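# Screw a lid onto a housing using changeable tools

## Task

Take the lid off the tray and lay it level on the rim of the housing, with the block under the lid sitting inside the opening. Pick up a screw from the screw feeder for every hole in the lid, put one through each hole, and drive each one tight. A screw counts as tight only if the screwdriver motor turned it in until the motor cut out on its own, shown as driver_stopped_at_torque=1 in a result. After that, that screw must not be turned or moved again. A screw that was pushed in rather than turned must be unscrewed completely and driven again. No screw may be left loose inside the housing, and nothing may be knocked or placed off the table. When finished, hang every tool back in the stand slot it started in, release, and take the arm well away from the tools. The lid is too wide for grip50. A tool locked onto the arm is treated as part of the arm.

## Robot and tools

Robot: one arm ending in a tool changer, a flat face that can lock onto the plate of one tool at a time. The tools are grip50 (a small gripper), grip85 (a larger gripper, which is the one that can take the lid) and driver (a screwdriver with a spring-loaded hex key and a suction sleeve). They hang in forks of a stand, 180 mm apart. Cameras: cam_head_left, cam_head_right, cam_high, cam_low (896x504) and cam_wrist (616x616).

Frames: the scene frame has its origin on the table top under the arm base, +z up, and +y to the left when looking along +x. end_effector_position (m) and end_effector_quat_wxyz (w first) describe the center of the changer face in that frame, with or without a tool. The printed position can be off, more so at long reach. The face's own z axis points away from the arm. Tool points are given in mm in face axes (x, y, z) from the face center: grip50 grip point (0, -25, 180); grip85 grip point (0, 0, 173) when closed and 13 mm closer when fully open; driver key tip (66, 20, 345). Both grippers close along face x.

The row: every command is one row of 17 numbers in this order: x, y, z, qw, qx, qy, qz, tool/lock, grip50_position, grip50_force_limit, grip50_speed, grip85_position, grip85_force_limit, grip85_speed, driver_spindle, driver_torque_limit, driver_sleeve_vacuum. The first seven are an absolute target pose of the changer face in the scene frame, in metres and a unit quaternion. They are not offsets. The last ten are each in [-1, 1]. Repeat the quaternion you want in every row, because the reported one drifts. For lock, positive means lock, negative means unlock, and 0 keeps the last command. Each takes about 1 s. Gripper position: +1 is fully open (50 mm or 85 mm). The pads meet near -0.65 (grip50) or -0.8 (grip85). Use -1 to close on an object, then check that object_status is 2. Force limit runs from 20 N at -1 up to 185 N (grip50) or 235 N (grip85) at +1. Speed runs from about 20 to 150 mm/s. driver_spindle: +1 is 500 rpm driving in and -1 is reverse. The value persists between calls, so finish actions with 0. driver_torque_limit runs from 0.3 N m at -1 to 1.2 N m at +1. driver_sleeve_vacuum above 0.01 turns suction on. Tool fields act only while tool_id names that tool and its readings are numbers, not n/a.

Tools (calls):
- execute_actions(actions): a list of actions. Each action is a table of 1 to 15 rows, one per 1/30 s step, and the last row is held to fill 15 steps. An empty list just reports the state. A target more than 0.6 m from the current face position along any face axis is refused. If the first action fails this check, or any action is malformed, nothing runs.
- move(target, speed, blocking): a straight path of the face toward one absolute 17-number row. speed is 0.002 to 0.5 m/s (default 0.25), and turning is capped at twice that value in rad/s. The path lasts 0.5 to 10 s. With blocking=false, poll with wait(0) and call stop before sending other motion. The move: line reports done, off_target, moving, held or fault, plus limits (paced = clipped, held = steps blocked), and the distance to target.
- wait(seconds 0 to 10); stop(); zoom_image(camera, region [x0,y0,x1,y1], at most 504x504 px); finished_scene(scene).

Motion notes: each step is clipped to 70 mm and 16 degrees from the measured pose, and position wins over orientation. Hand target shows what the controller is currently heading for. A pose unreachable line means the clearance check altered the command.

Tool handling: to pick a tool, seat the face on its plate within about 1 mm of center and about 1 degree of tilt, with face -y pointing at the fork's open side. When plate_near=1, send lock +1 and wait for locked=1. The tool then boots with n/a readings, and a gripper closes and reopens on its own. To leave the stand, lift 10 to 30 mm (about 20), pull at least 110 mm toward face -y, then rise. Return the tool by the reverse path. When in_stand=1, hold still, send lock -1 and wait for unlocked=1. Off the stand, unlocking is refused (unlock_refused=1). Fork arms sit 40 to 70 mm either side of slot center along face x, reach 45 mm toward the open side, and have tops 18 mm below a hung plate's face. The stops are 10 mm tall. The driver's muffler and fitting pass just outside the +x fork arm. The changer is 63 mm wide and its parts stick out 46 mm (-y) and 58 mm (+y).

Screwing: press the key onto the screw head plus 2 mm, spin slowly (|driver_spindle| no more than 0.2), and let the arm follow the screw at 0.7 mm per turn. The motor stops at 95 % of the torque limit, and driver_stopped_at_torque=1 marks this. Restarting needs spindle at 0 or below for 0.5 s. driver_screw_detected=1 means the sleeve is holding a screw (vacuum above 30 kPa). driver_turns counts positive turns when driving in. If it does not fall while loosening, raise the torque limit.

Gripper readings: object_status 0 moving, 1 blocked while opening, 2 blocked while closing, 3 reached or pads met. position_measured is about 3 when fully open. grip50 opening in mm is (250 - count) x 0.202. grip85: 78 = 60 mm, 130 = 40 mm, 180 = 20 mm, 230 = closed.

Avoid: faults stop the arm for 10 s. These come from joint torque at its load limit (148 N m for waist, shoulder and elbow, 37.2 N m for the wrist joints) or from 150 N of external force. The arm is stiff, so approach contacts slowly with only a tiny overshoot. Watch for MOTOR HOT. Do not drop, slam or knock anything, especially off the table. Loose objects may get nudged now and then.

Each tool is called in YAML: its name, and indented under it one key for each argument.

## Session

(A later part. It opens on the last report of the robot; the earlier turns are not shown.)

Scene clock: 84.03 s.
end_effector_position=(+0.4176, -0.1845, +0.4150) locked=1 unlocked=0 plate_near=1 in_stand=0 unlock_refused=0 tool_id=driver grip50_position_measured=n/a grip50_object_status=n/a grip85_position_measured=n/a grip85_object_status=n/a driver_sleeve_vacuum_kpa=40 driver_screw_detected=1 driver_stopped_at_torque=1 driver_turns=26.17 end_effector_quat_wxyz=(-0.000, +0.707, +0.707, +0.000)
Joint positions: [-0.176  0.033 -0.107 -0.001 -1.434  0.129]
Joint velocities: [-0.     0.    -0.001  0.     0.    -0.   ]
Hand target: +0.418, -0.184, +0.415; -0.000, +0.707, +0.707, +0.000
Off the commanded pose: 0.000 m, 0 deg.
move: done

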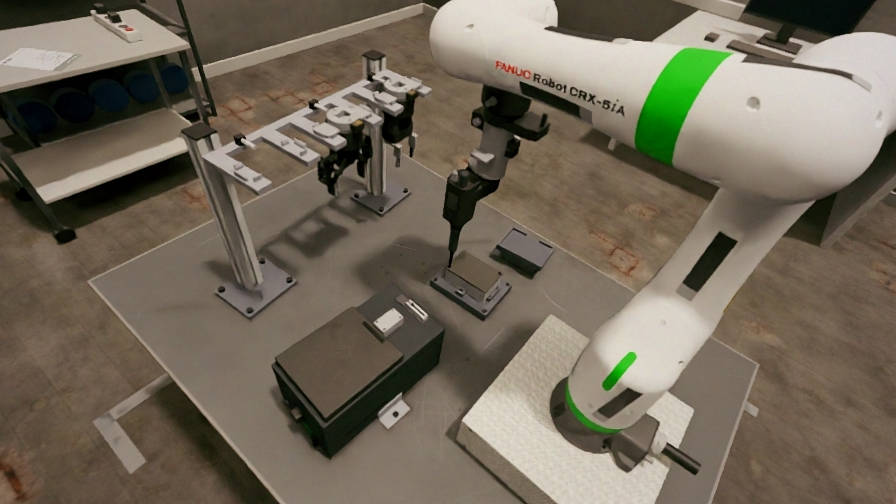

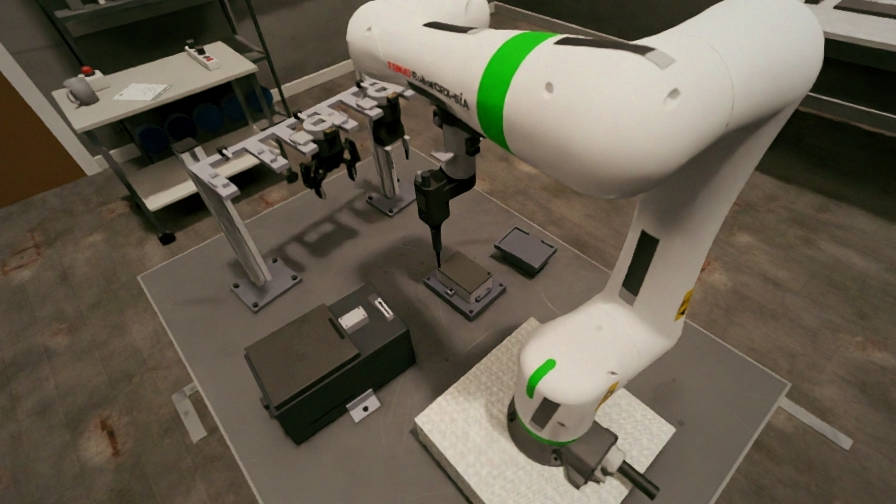

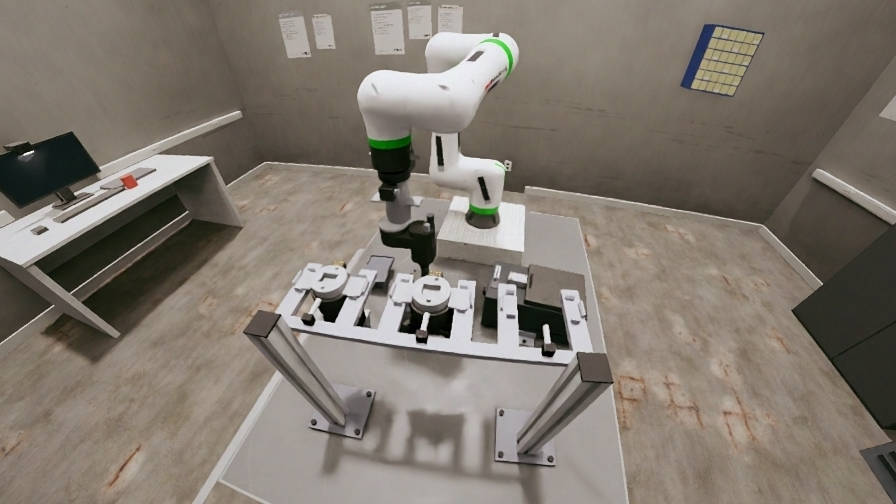

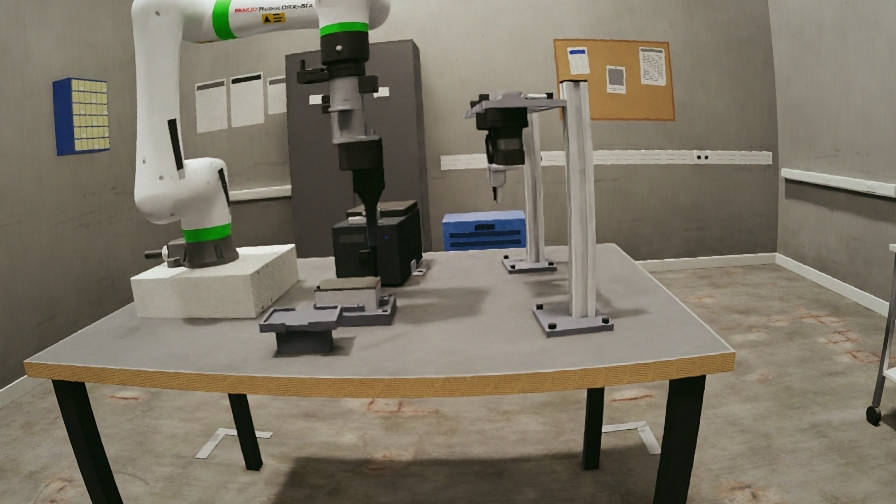

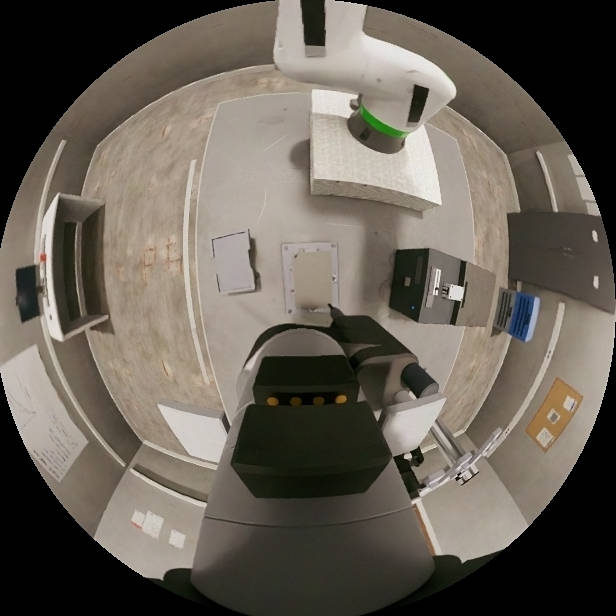

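Route around the feeder at x≈.55.

move:
  target: [0.4176,-0.1845,0.435,0,0.7071,0.7071,0,0,0,0,0,0,0,0,0,0,0]
  speed: 0.03

move:
  target: [0.55,-0.06,0.45,0,0.6756,0.7373,0,0,0,0,0,0,0,0,0,0,0]

move:
  target: [0.5393,0.1472,0.4304,0,0.6756,0.7373,0,0,0,0,0,0,0,0,0,0,0]
  speed: 0.2

move:
  target: [0.6688,0.1585,0.4304,0,0.6756,0.7373,0,0,0,0,0,0,0,0,0,0,0]
  speed: 0.1

move:
  target: [0.6688,0.1585,0.4107,0,0.6756,0.7373,0,0,0,0,0,0,0,0,0,0,0]
  speed: 0.015

execute_actions:
  actions:
    - [[0.6688,0.1585,0.4107,0,0.6756,0.7373,0,-1,0,0,0,0,0,0,0,0,0]]
    - [[0.6688,0.1585,0.4107,0,0.6756,0.7373,0,-1,0,0,0,0,0,0,0,0,0]]
    - [[0.6688,0.1585,0.4107,0,0.6756,0.7373,0,-1,0,0,0,0,0,0,0,0,0]]

Scene clock: 85.43 s.
end_effector_position=(+0.4176, -0.1845, +0.4350) locked=1 unlocked=0 plate_near=1 in_stand=0 unlock_refused=0 tool_id=driver grip50_position_measured=n/a grip50_object_status=n/a grip85_position_measured=n/a grip85_object_status=n/a driver_sleeve_vacuum_kpa=0 driver_screw_detected=0 driver_stopped_at_torque=1 driver_turns=26.17 end_effector_quat_wxyz=(+0.000, +0.707, +0.707, -0.000)
Joint positions: [-0.176  0.028 -0.066 -0.001 -1.48   0.129]
Joint velocities: [-0.    -0.001  0.     0.    -0.001 -0.001]
Hand target: +0.418, -0.185, +0.435; +0.000, +0.707, +0.707, -0.000
Off the commanded pose: 0.000 m, 0 deg.
move: done

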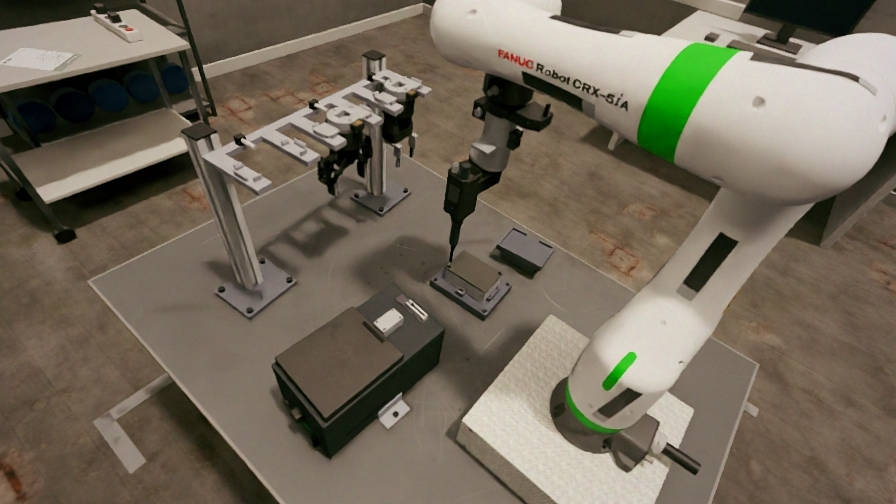

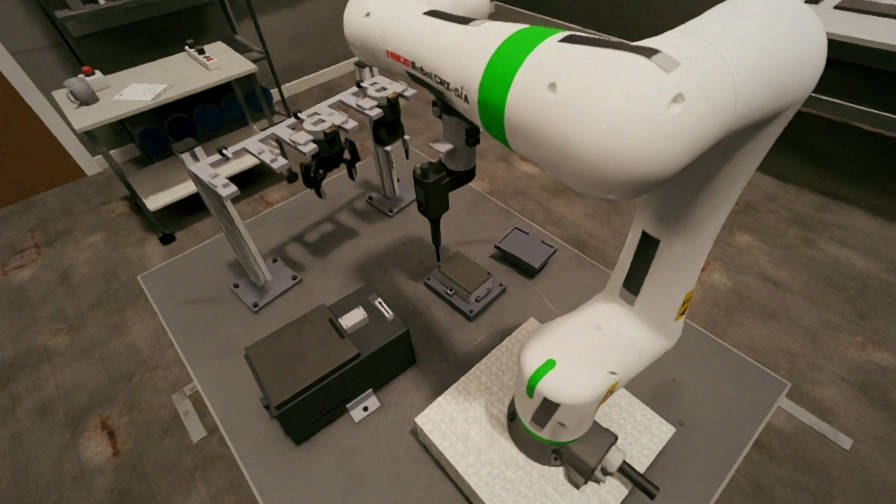

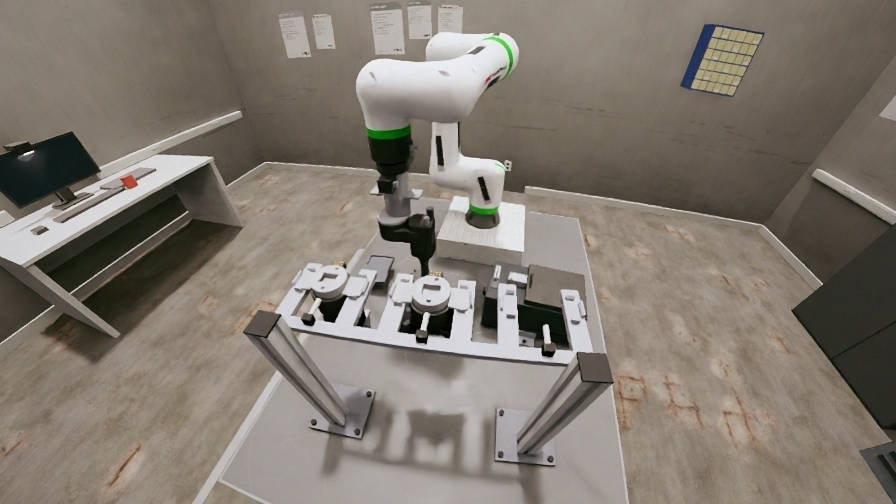

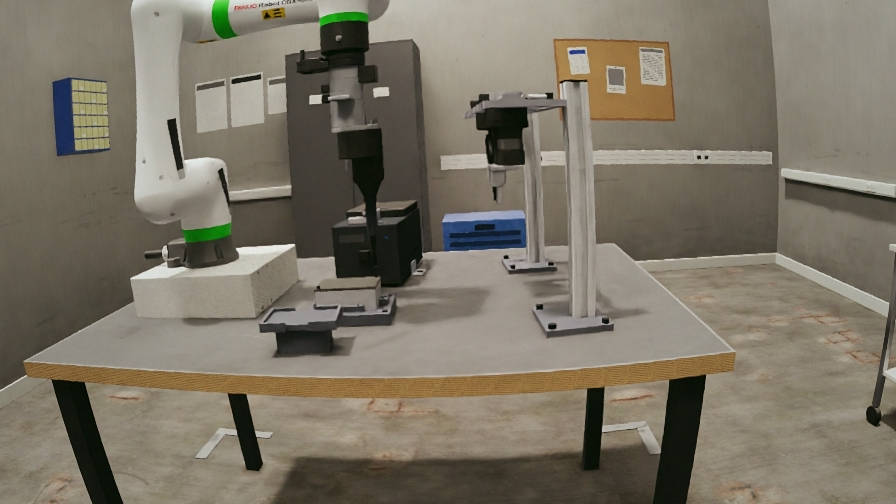

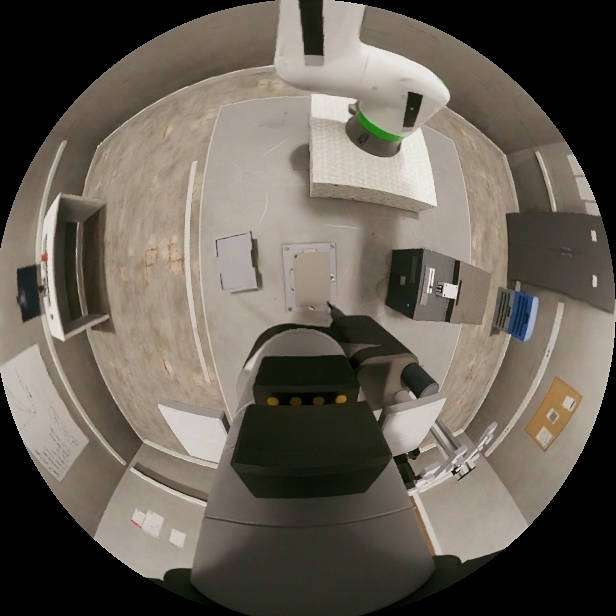

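Scene clock: 86.60 s.
end_effector_position=(+0.5498, -0.0595, +0.4498) locked=1 unlocked=0 plate_near=1 in_stand=0 unlock_refused=0 tool_id=driver grip50_position_measured=n/a grip50_object_status=n/a grip85_position_measured=n/a grip85_object_status=n/a driver_sleeve_vacuum_kpa=0 driver_screw_detected=0 driver_stopped_at_torque=1 driver_turns=26.17 end_effector_quat_wxyz=(+0.000, +0.676, +0.737, +0.000)
Joint positions: [ 0.08   0.269  0.244 -0.001 -1.547 -0.041]
Joint velocities: [ 0.001  0.001  0.001 -0.    -0.     0.002]
Hand target: +0.550, -0.059, +0.450; +0.000, +0.676, +0.737, +0.000
Off the commanded pose: 0.001 m, 0 deg.
move: done

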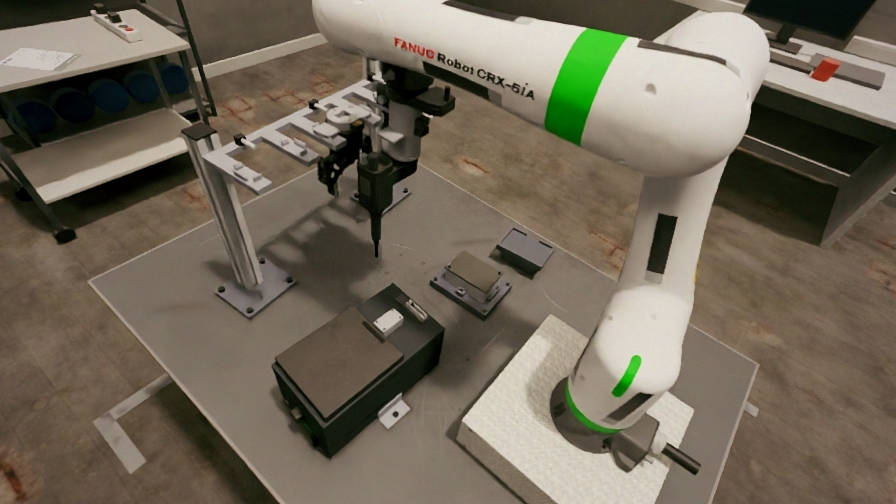

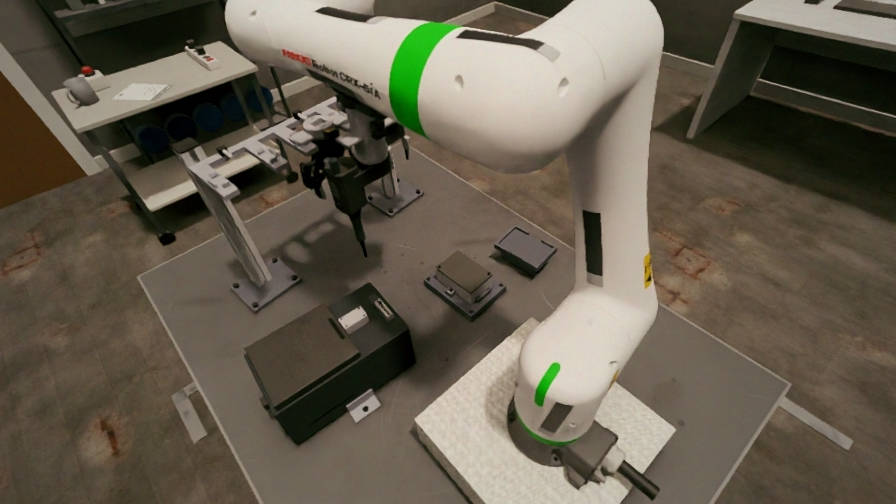

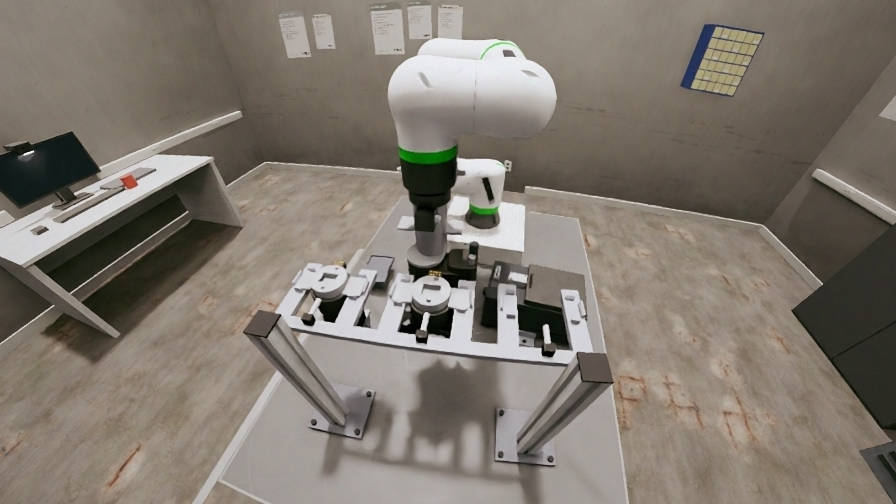

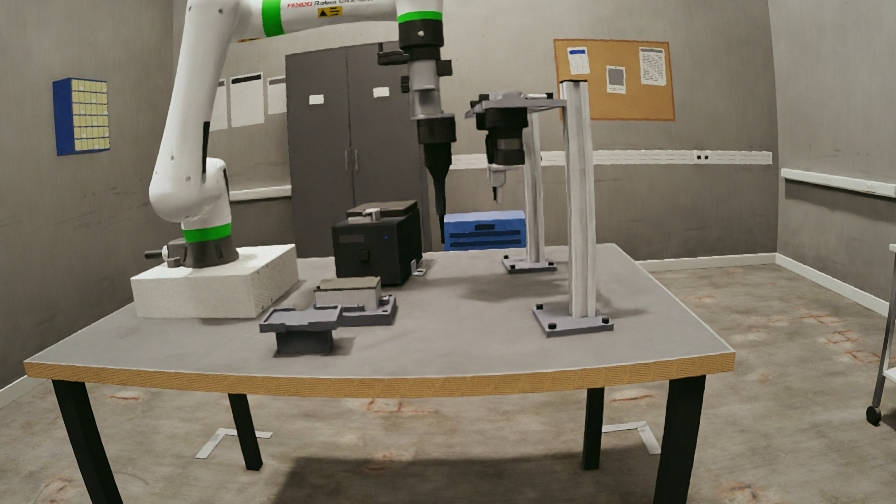

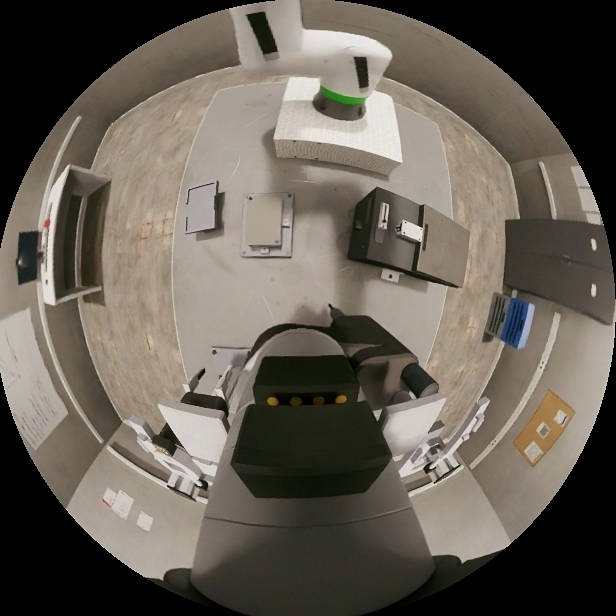

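Scene clock: 88.03 s.
end_effector_position=(+0.5388, +0.1474, +0.4304) locked=1 unlocked=0 plate_near=1 in_stand=0 unlock_refused=0 tool_id=driver grip50_position_measured=n/a grip50_object_status=n/a grip85_position_measured=n/a grip85_object_status=n/a driver_sleeve_vacuum_kpa=0 driver_screw_detected=0 driver_stopped_at_torque=1 driver_turns=26.17 end_effector_quat_wxyz=(+0.001, +0.676, +0.737, +0.001)
Joint positions: [ 0.452  0.285  0.219 -0.002 -1.506 -0.412]
Joint velocities: [ 0.001  0.001  0.    -0.001  0.     0.   ]
Hand target: +0.539, +0.147, +0.430; +0.000, +0.676, +0.737, +0.000
Off the commanded pose: 0.000 m, 0 deg.
move: done

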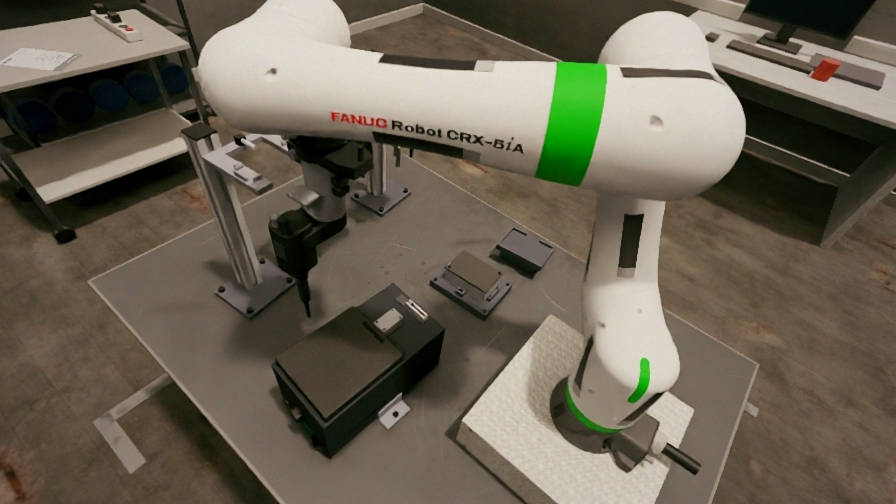

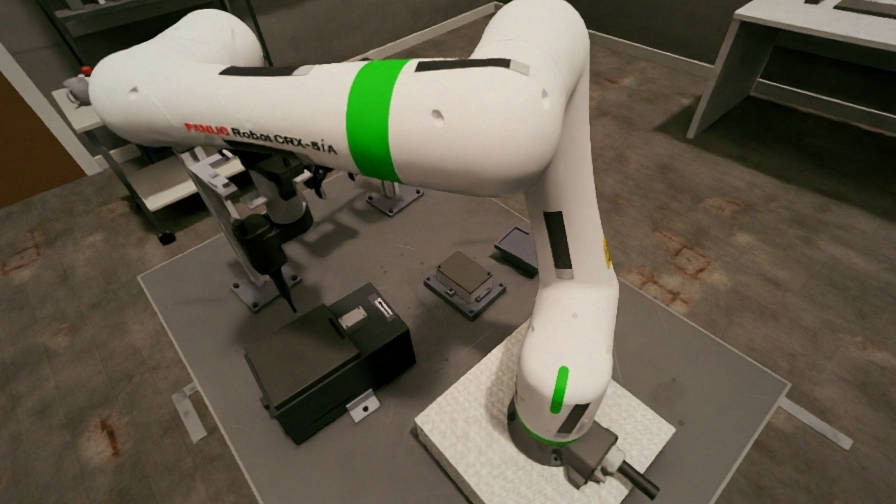

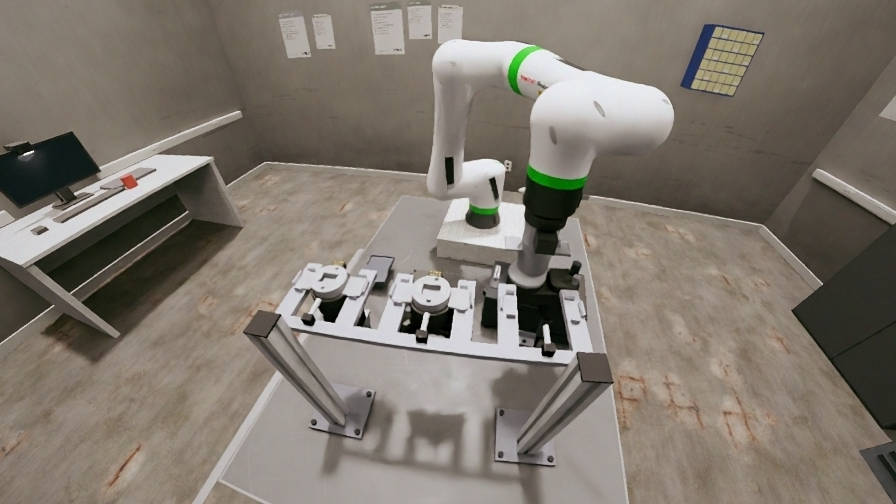

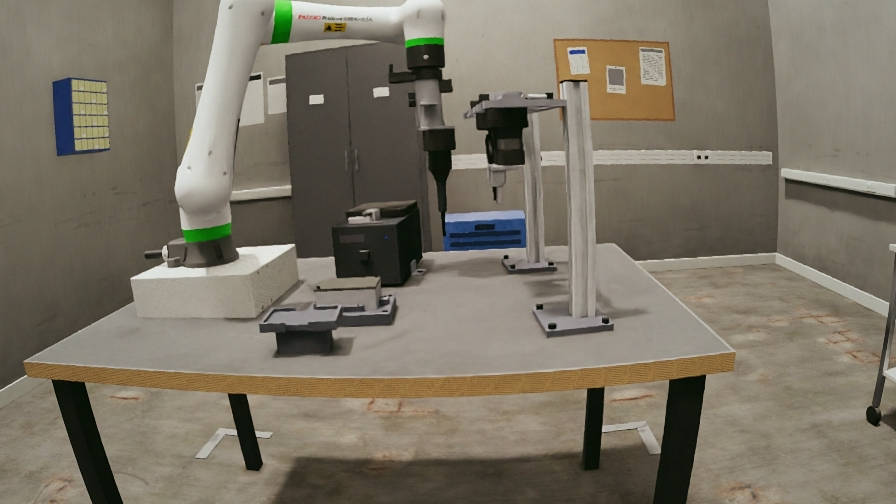

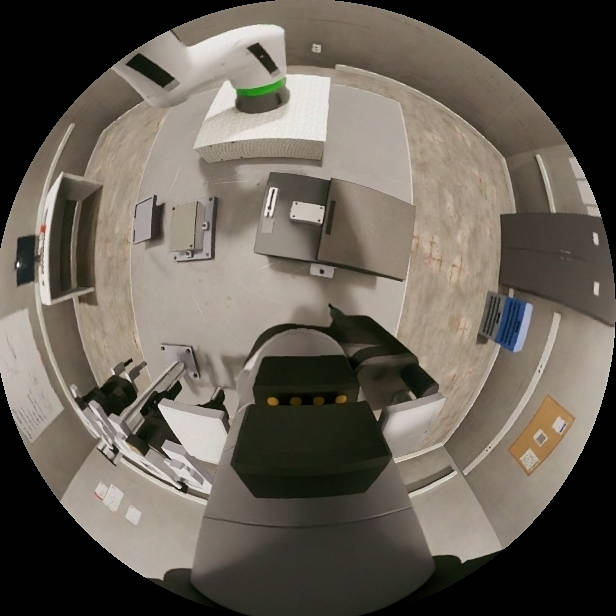

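Scene clock: 89.70 s.
end_effector_position=(+0.6687, +0.1588, +0.4301) locked=1 unlocked=0 plate_near=1 in_stand=0 unlock_refused=0 tool_id=driver grip50_position_measured=n/a grip50_object_status=n/a grip85_position_measured=n/a grip85_object_status=n/a driver_sleeve_vacuum_kpa=0 driver_screw_detected=0 driver_stopped_at_torque=1 driver_turns=26.17 end_effector_quat_wxyz=(-0.000, +0.676, +0.737, -0.000)
Joint positions: [ 0.374  0.649  0.739 -0.003 -1.662 -0.335]
Joint velocities: [ 0.002  0.001  0.002 -0.001 -0.    -0.   ]
Hand target: +0.669, +0.159, +0.430; -0.000, +0.676, +0.737, -0.000
Off the commanded pose: 0.000 m, 0 deg.
move: done

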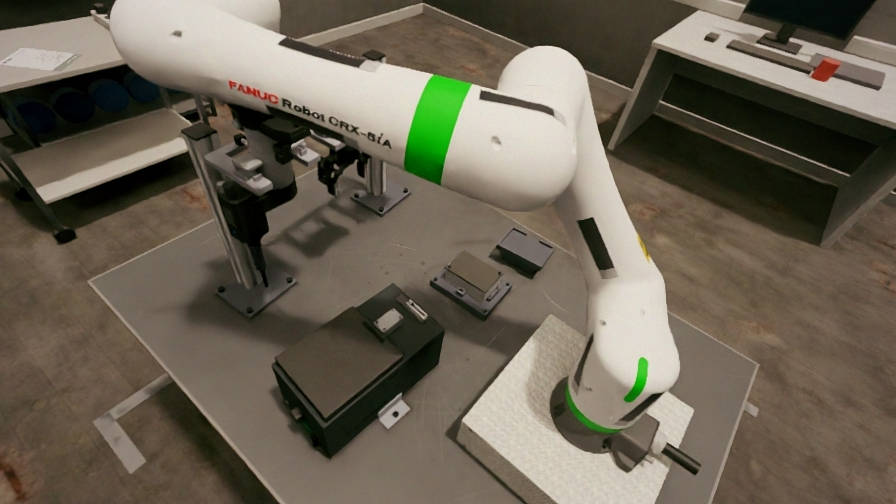

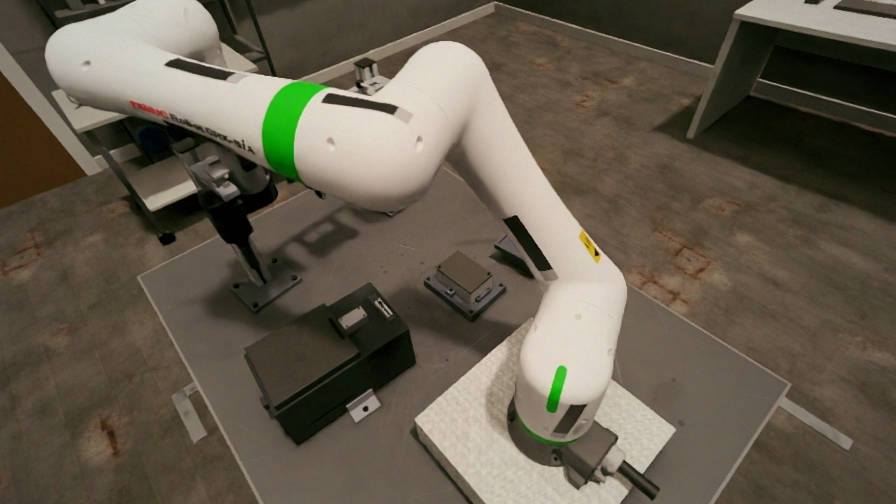

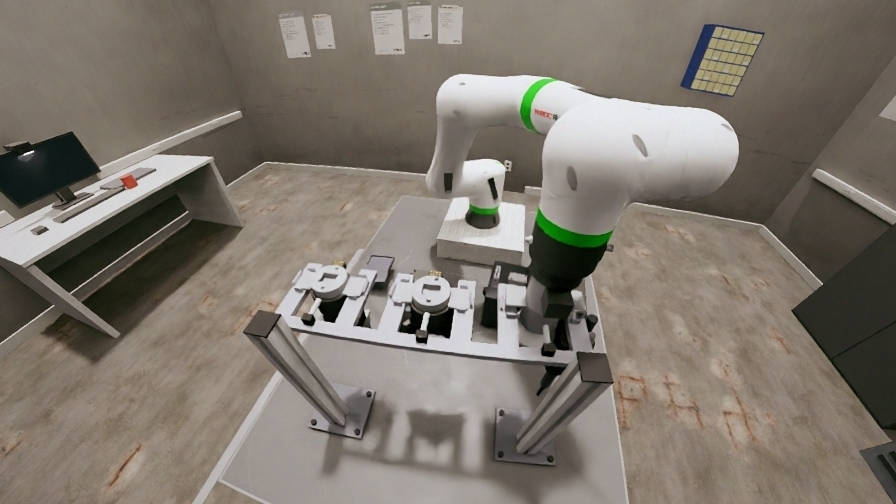

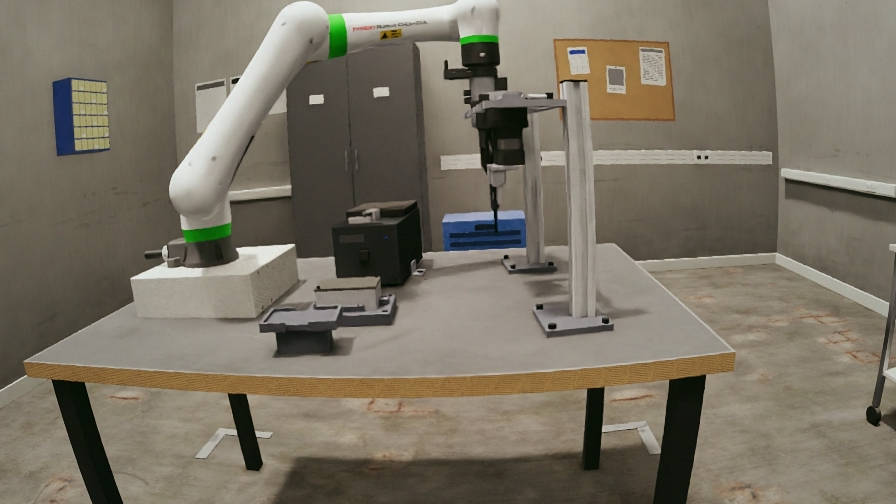

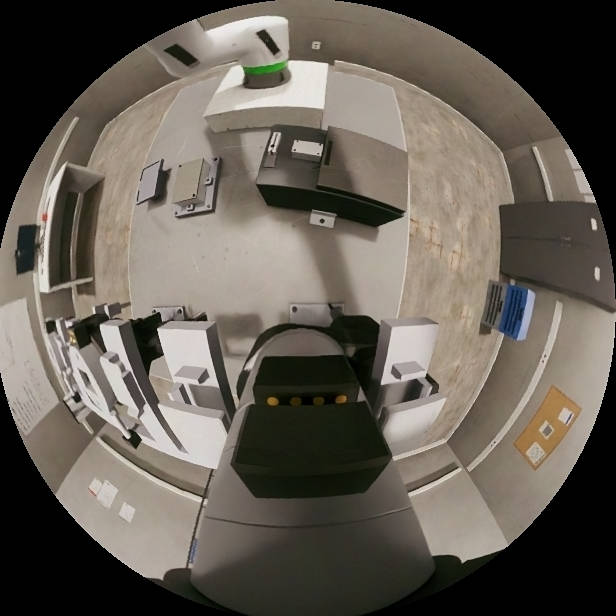

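Scene clock: 91.23 s.
end_effector_position=(+0.6688, +0.1585, +0.4107) locked=1 unlocked=0 plate_near=1 in_stand=1 unlock_refused=0 tool_id=driver grip50_position_measured=n/a grip50_object_status=n/a grip85_position_measured=n/a grip85_object_status=n/a driver_sleeve_vacuum_kpa=0 driver_screw_detected=0 driver_stopped_at_torque=1 driver_turns=26.17 end_effector_quat_wxyz=(+0.000, +0.676, +0.737, +0.000)
Joint positions: [ 0.374  0.645  0.686 -0.003 -1.614 -0.334]
Joint velocities: [ 0.    -0.001 -0.001 -0.001 -0.001 -0.   ]
Hand target: +0.669, +0.158, +0.411; +0.000, +0.676, +0.737, -0.000
Off the commanded pose: 0.000 m, 0 deg.
move: done

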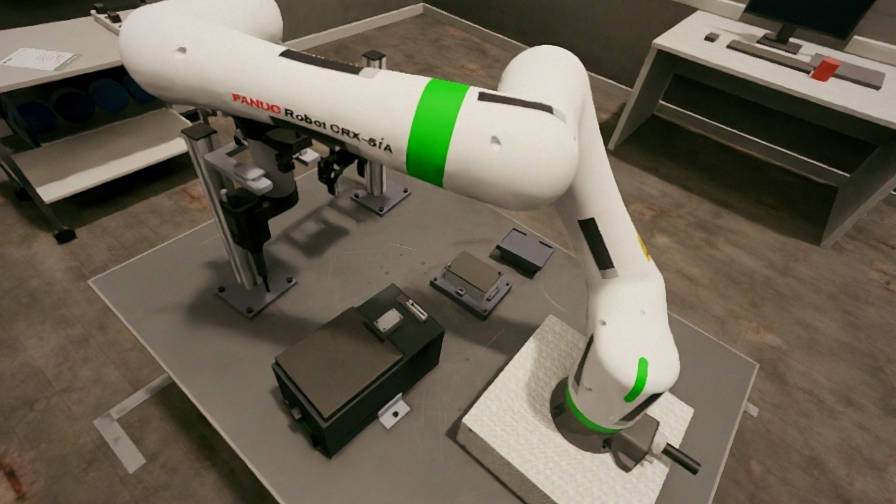

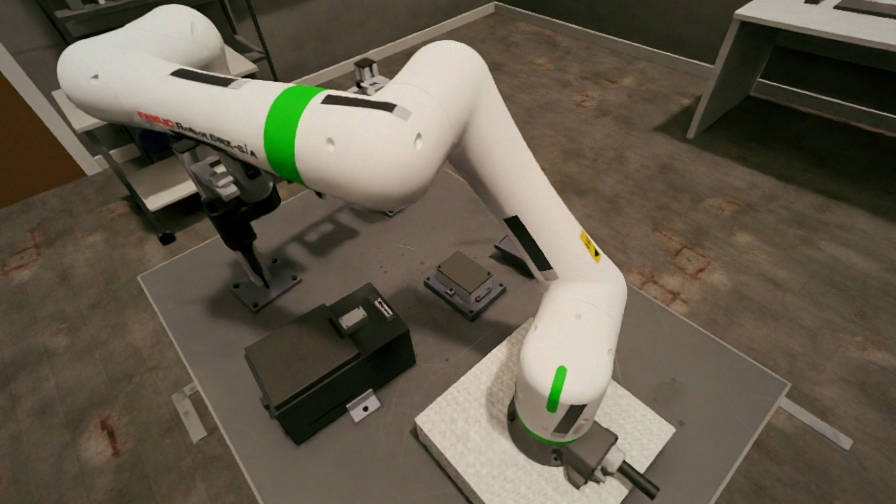

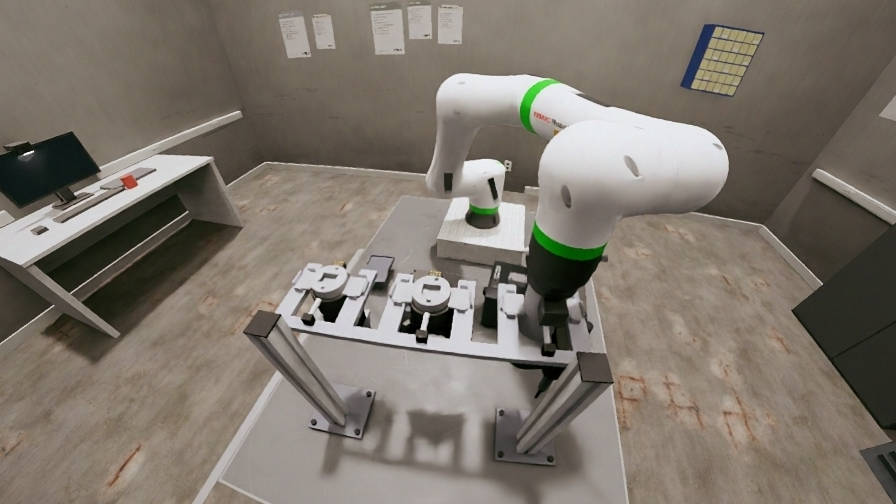

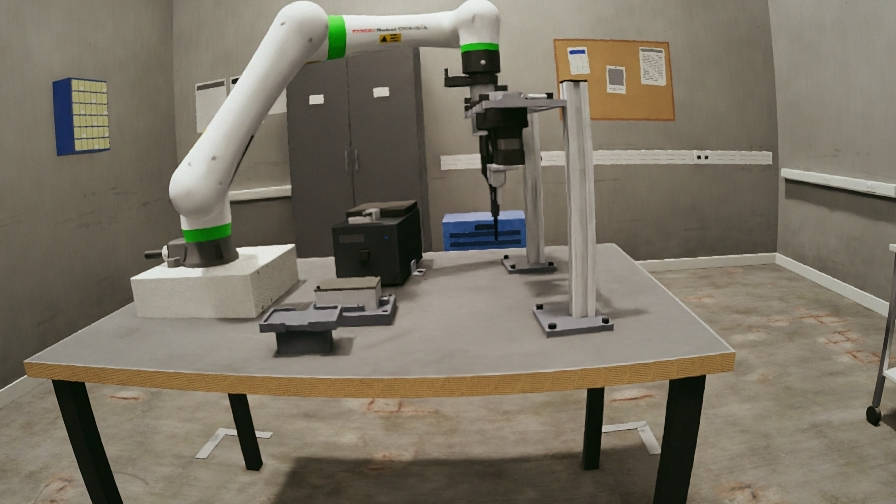

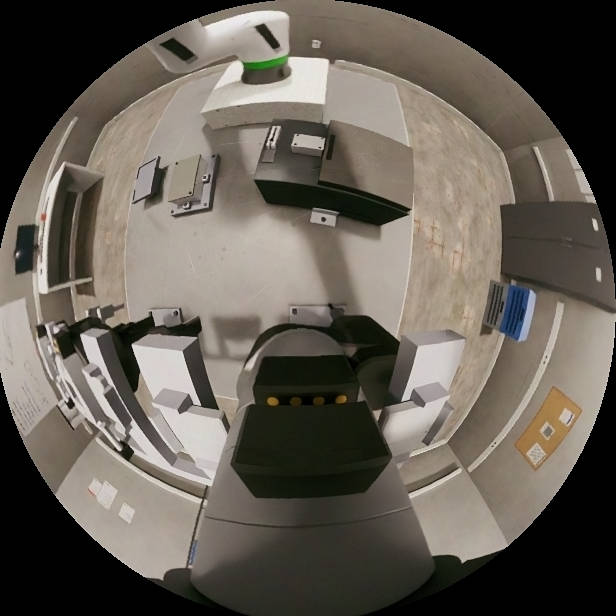

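Scene clock: 92.73 s.
end_effector_position=(+0.6688, +0.1585, +0.4107) locked=0 unlocked=1 plate_near=1 in_stand=1 unlock_refused=0 tool_id=none grip50_position_measured=n/a grip50_object_status=n/a grip85_position_measured=n/a grip85_object_status=n/a driver_sleeve_vacuum_kpa=n/a driver_screw_detected=n/a driver_stopped_at_torque=n/a driver_turns=n/a end_effector_quat_wxyz=(+0.000, +0.676, +0.737, +0.000)
Joint positions: [ 0.374  0.645  0.687 -0.003 -1.614 -0.334]
Joint velocities: [ 0.001 -0.001  0.001 -0.    -0.001 -0.001]
Hand target: +0.669, +0.158, +0.411; +0.000, +0.676, +0.737, -0.000
Off the commanded pose: 0.000 m, 0 deg.

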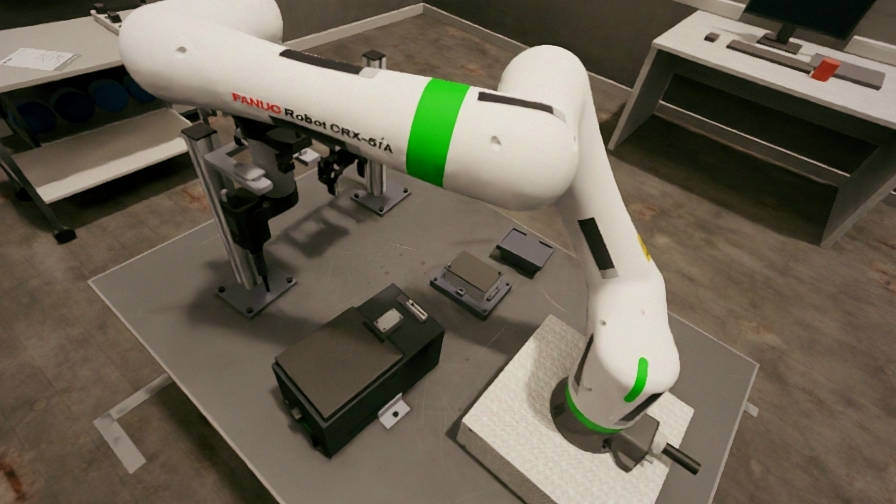

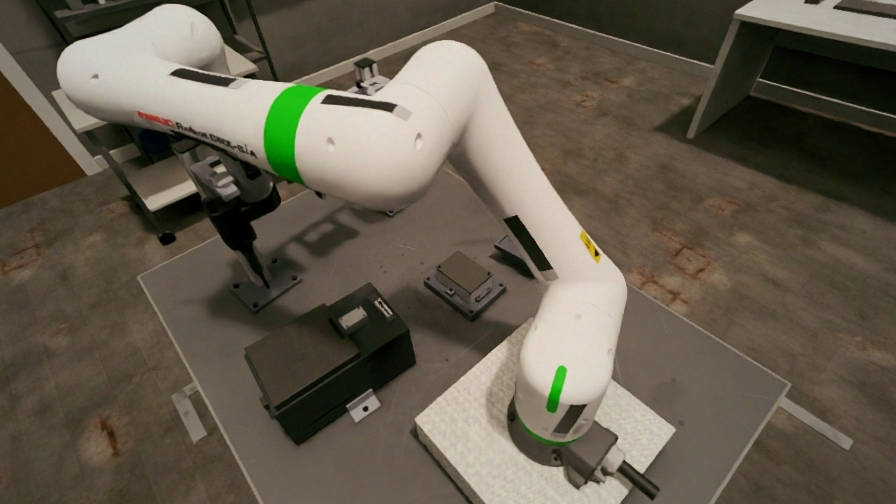

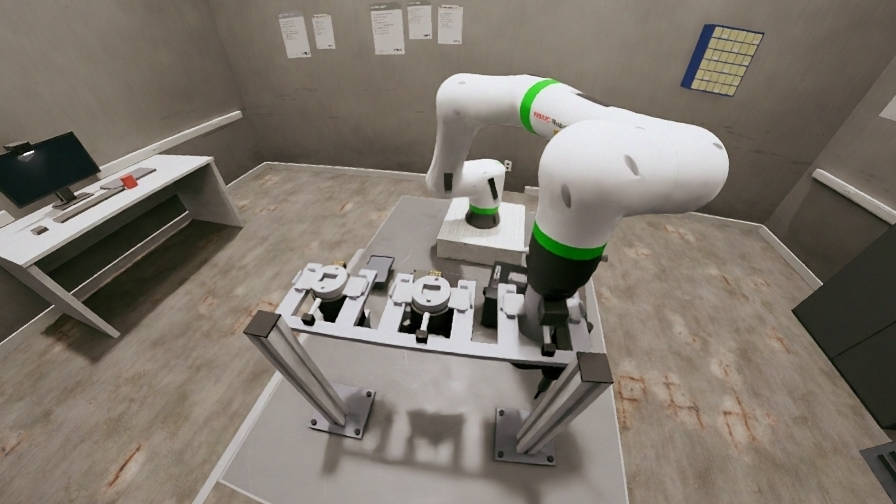

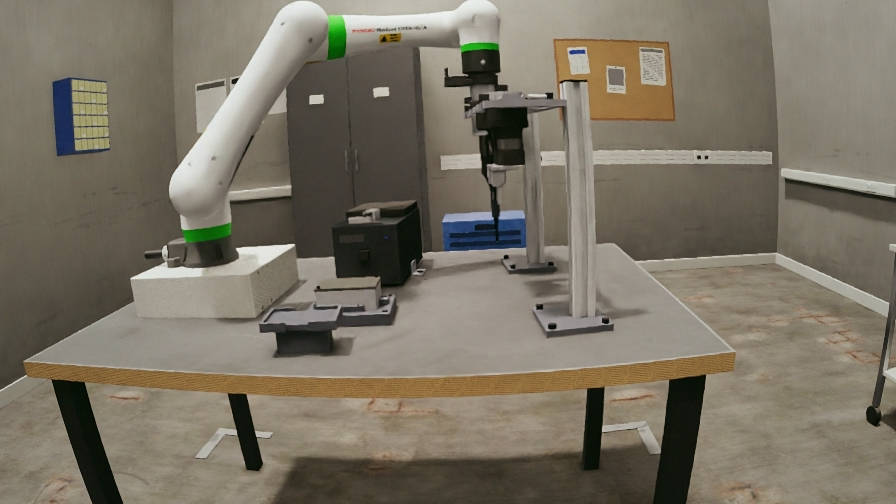

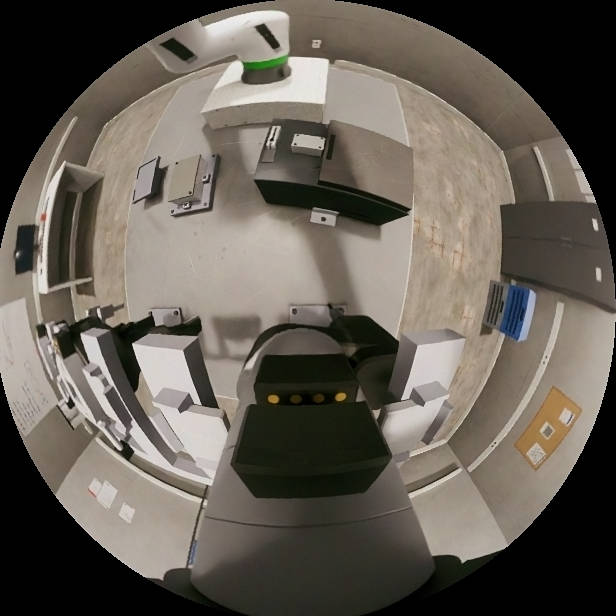

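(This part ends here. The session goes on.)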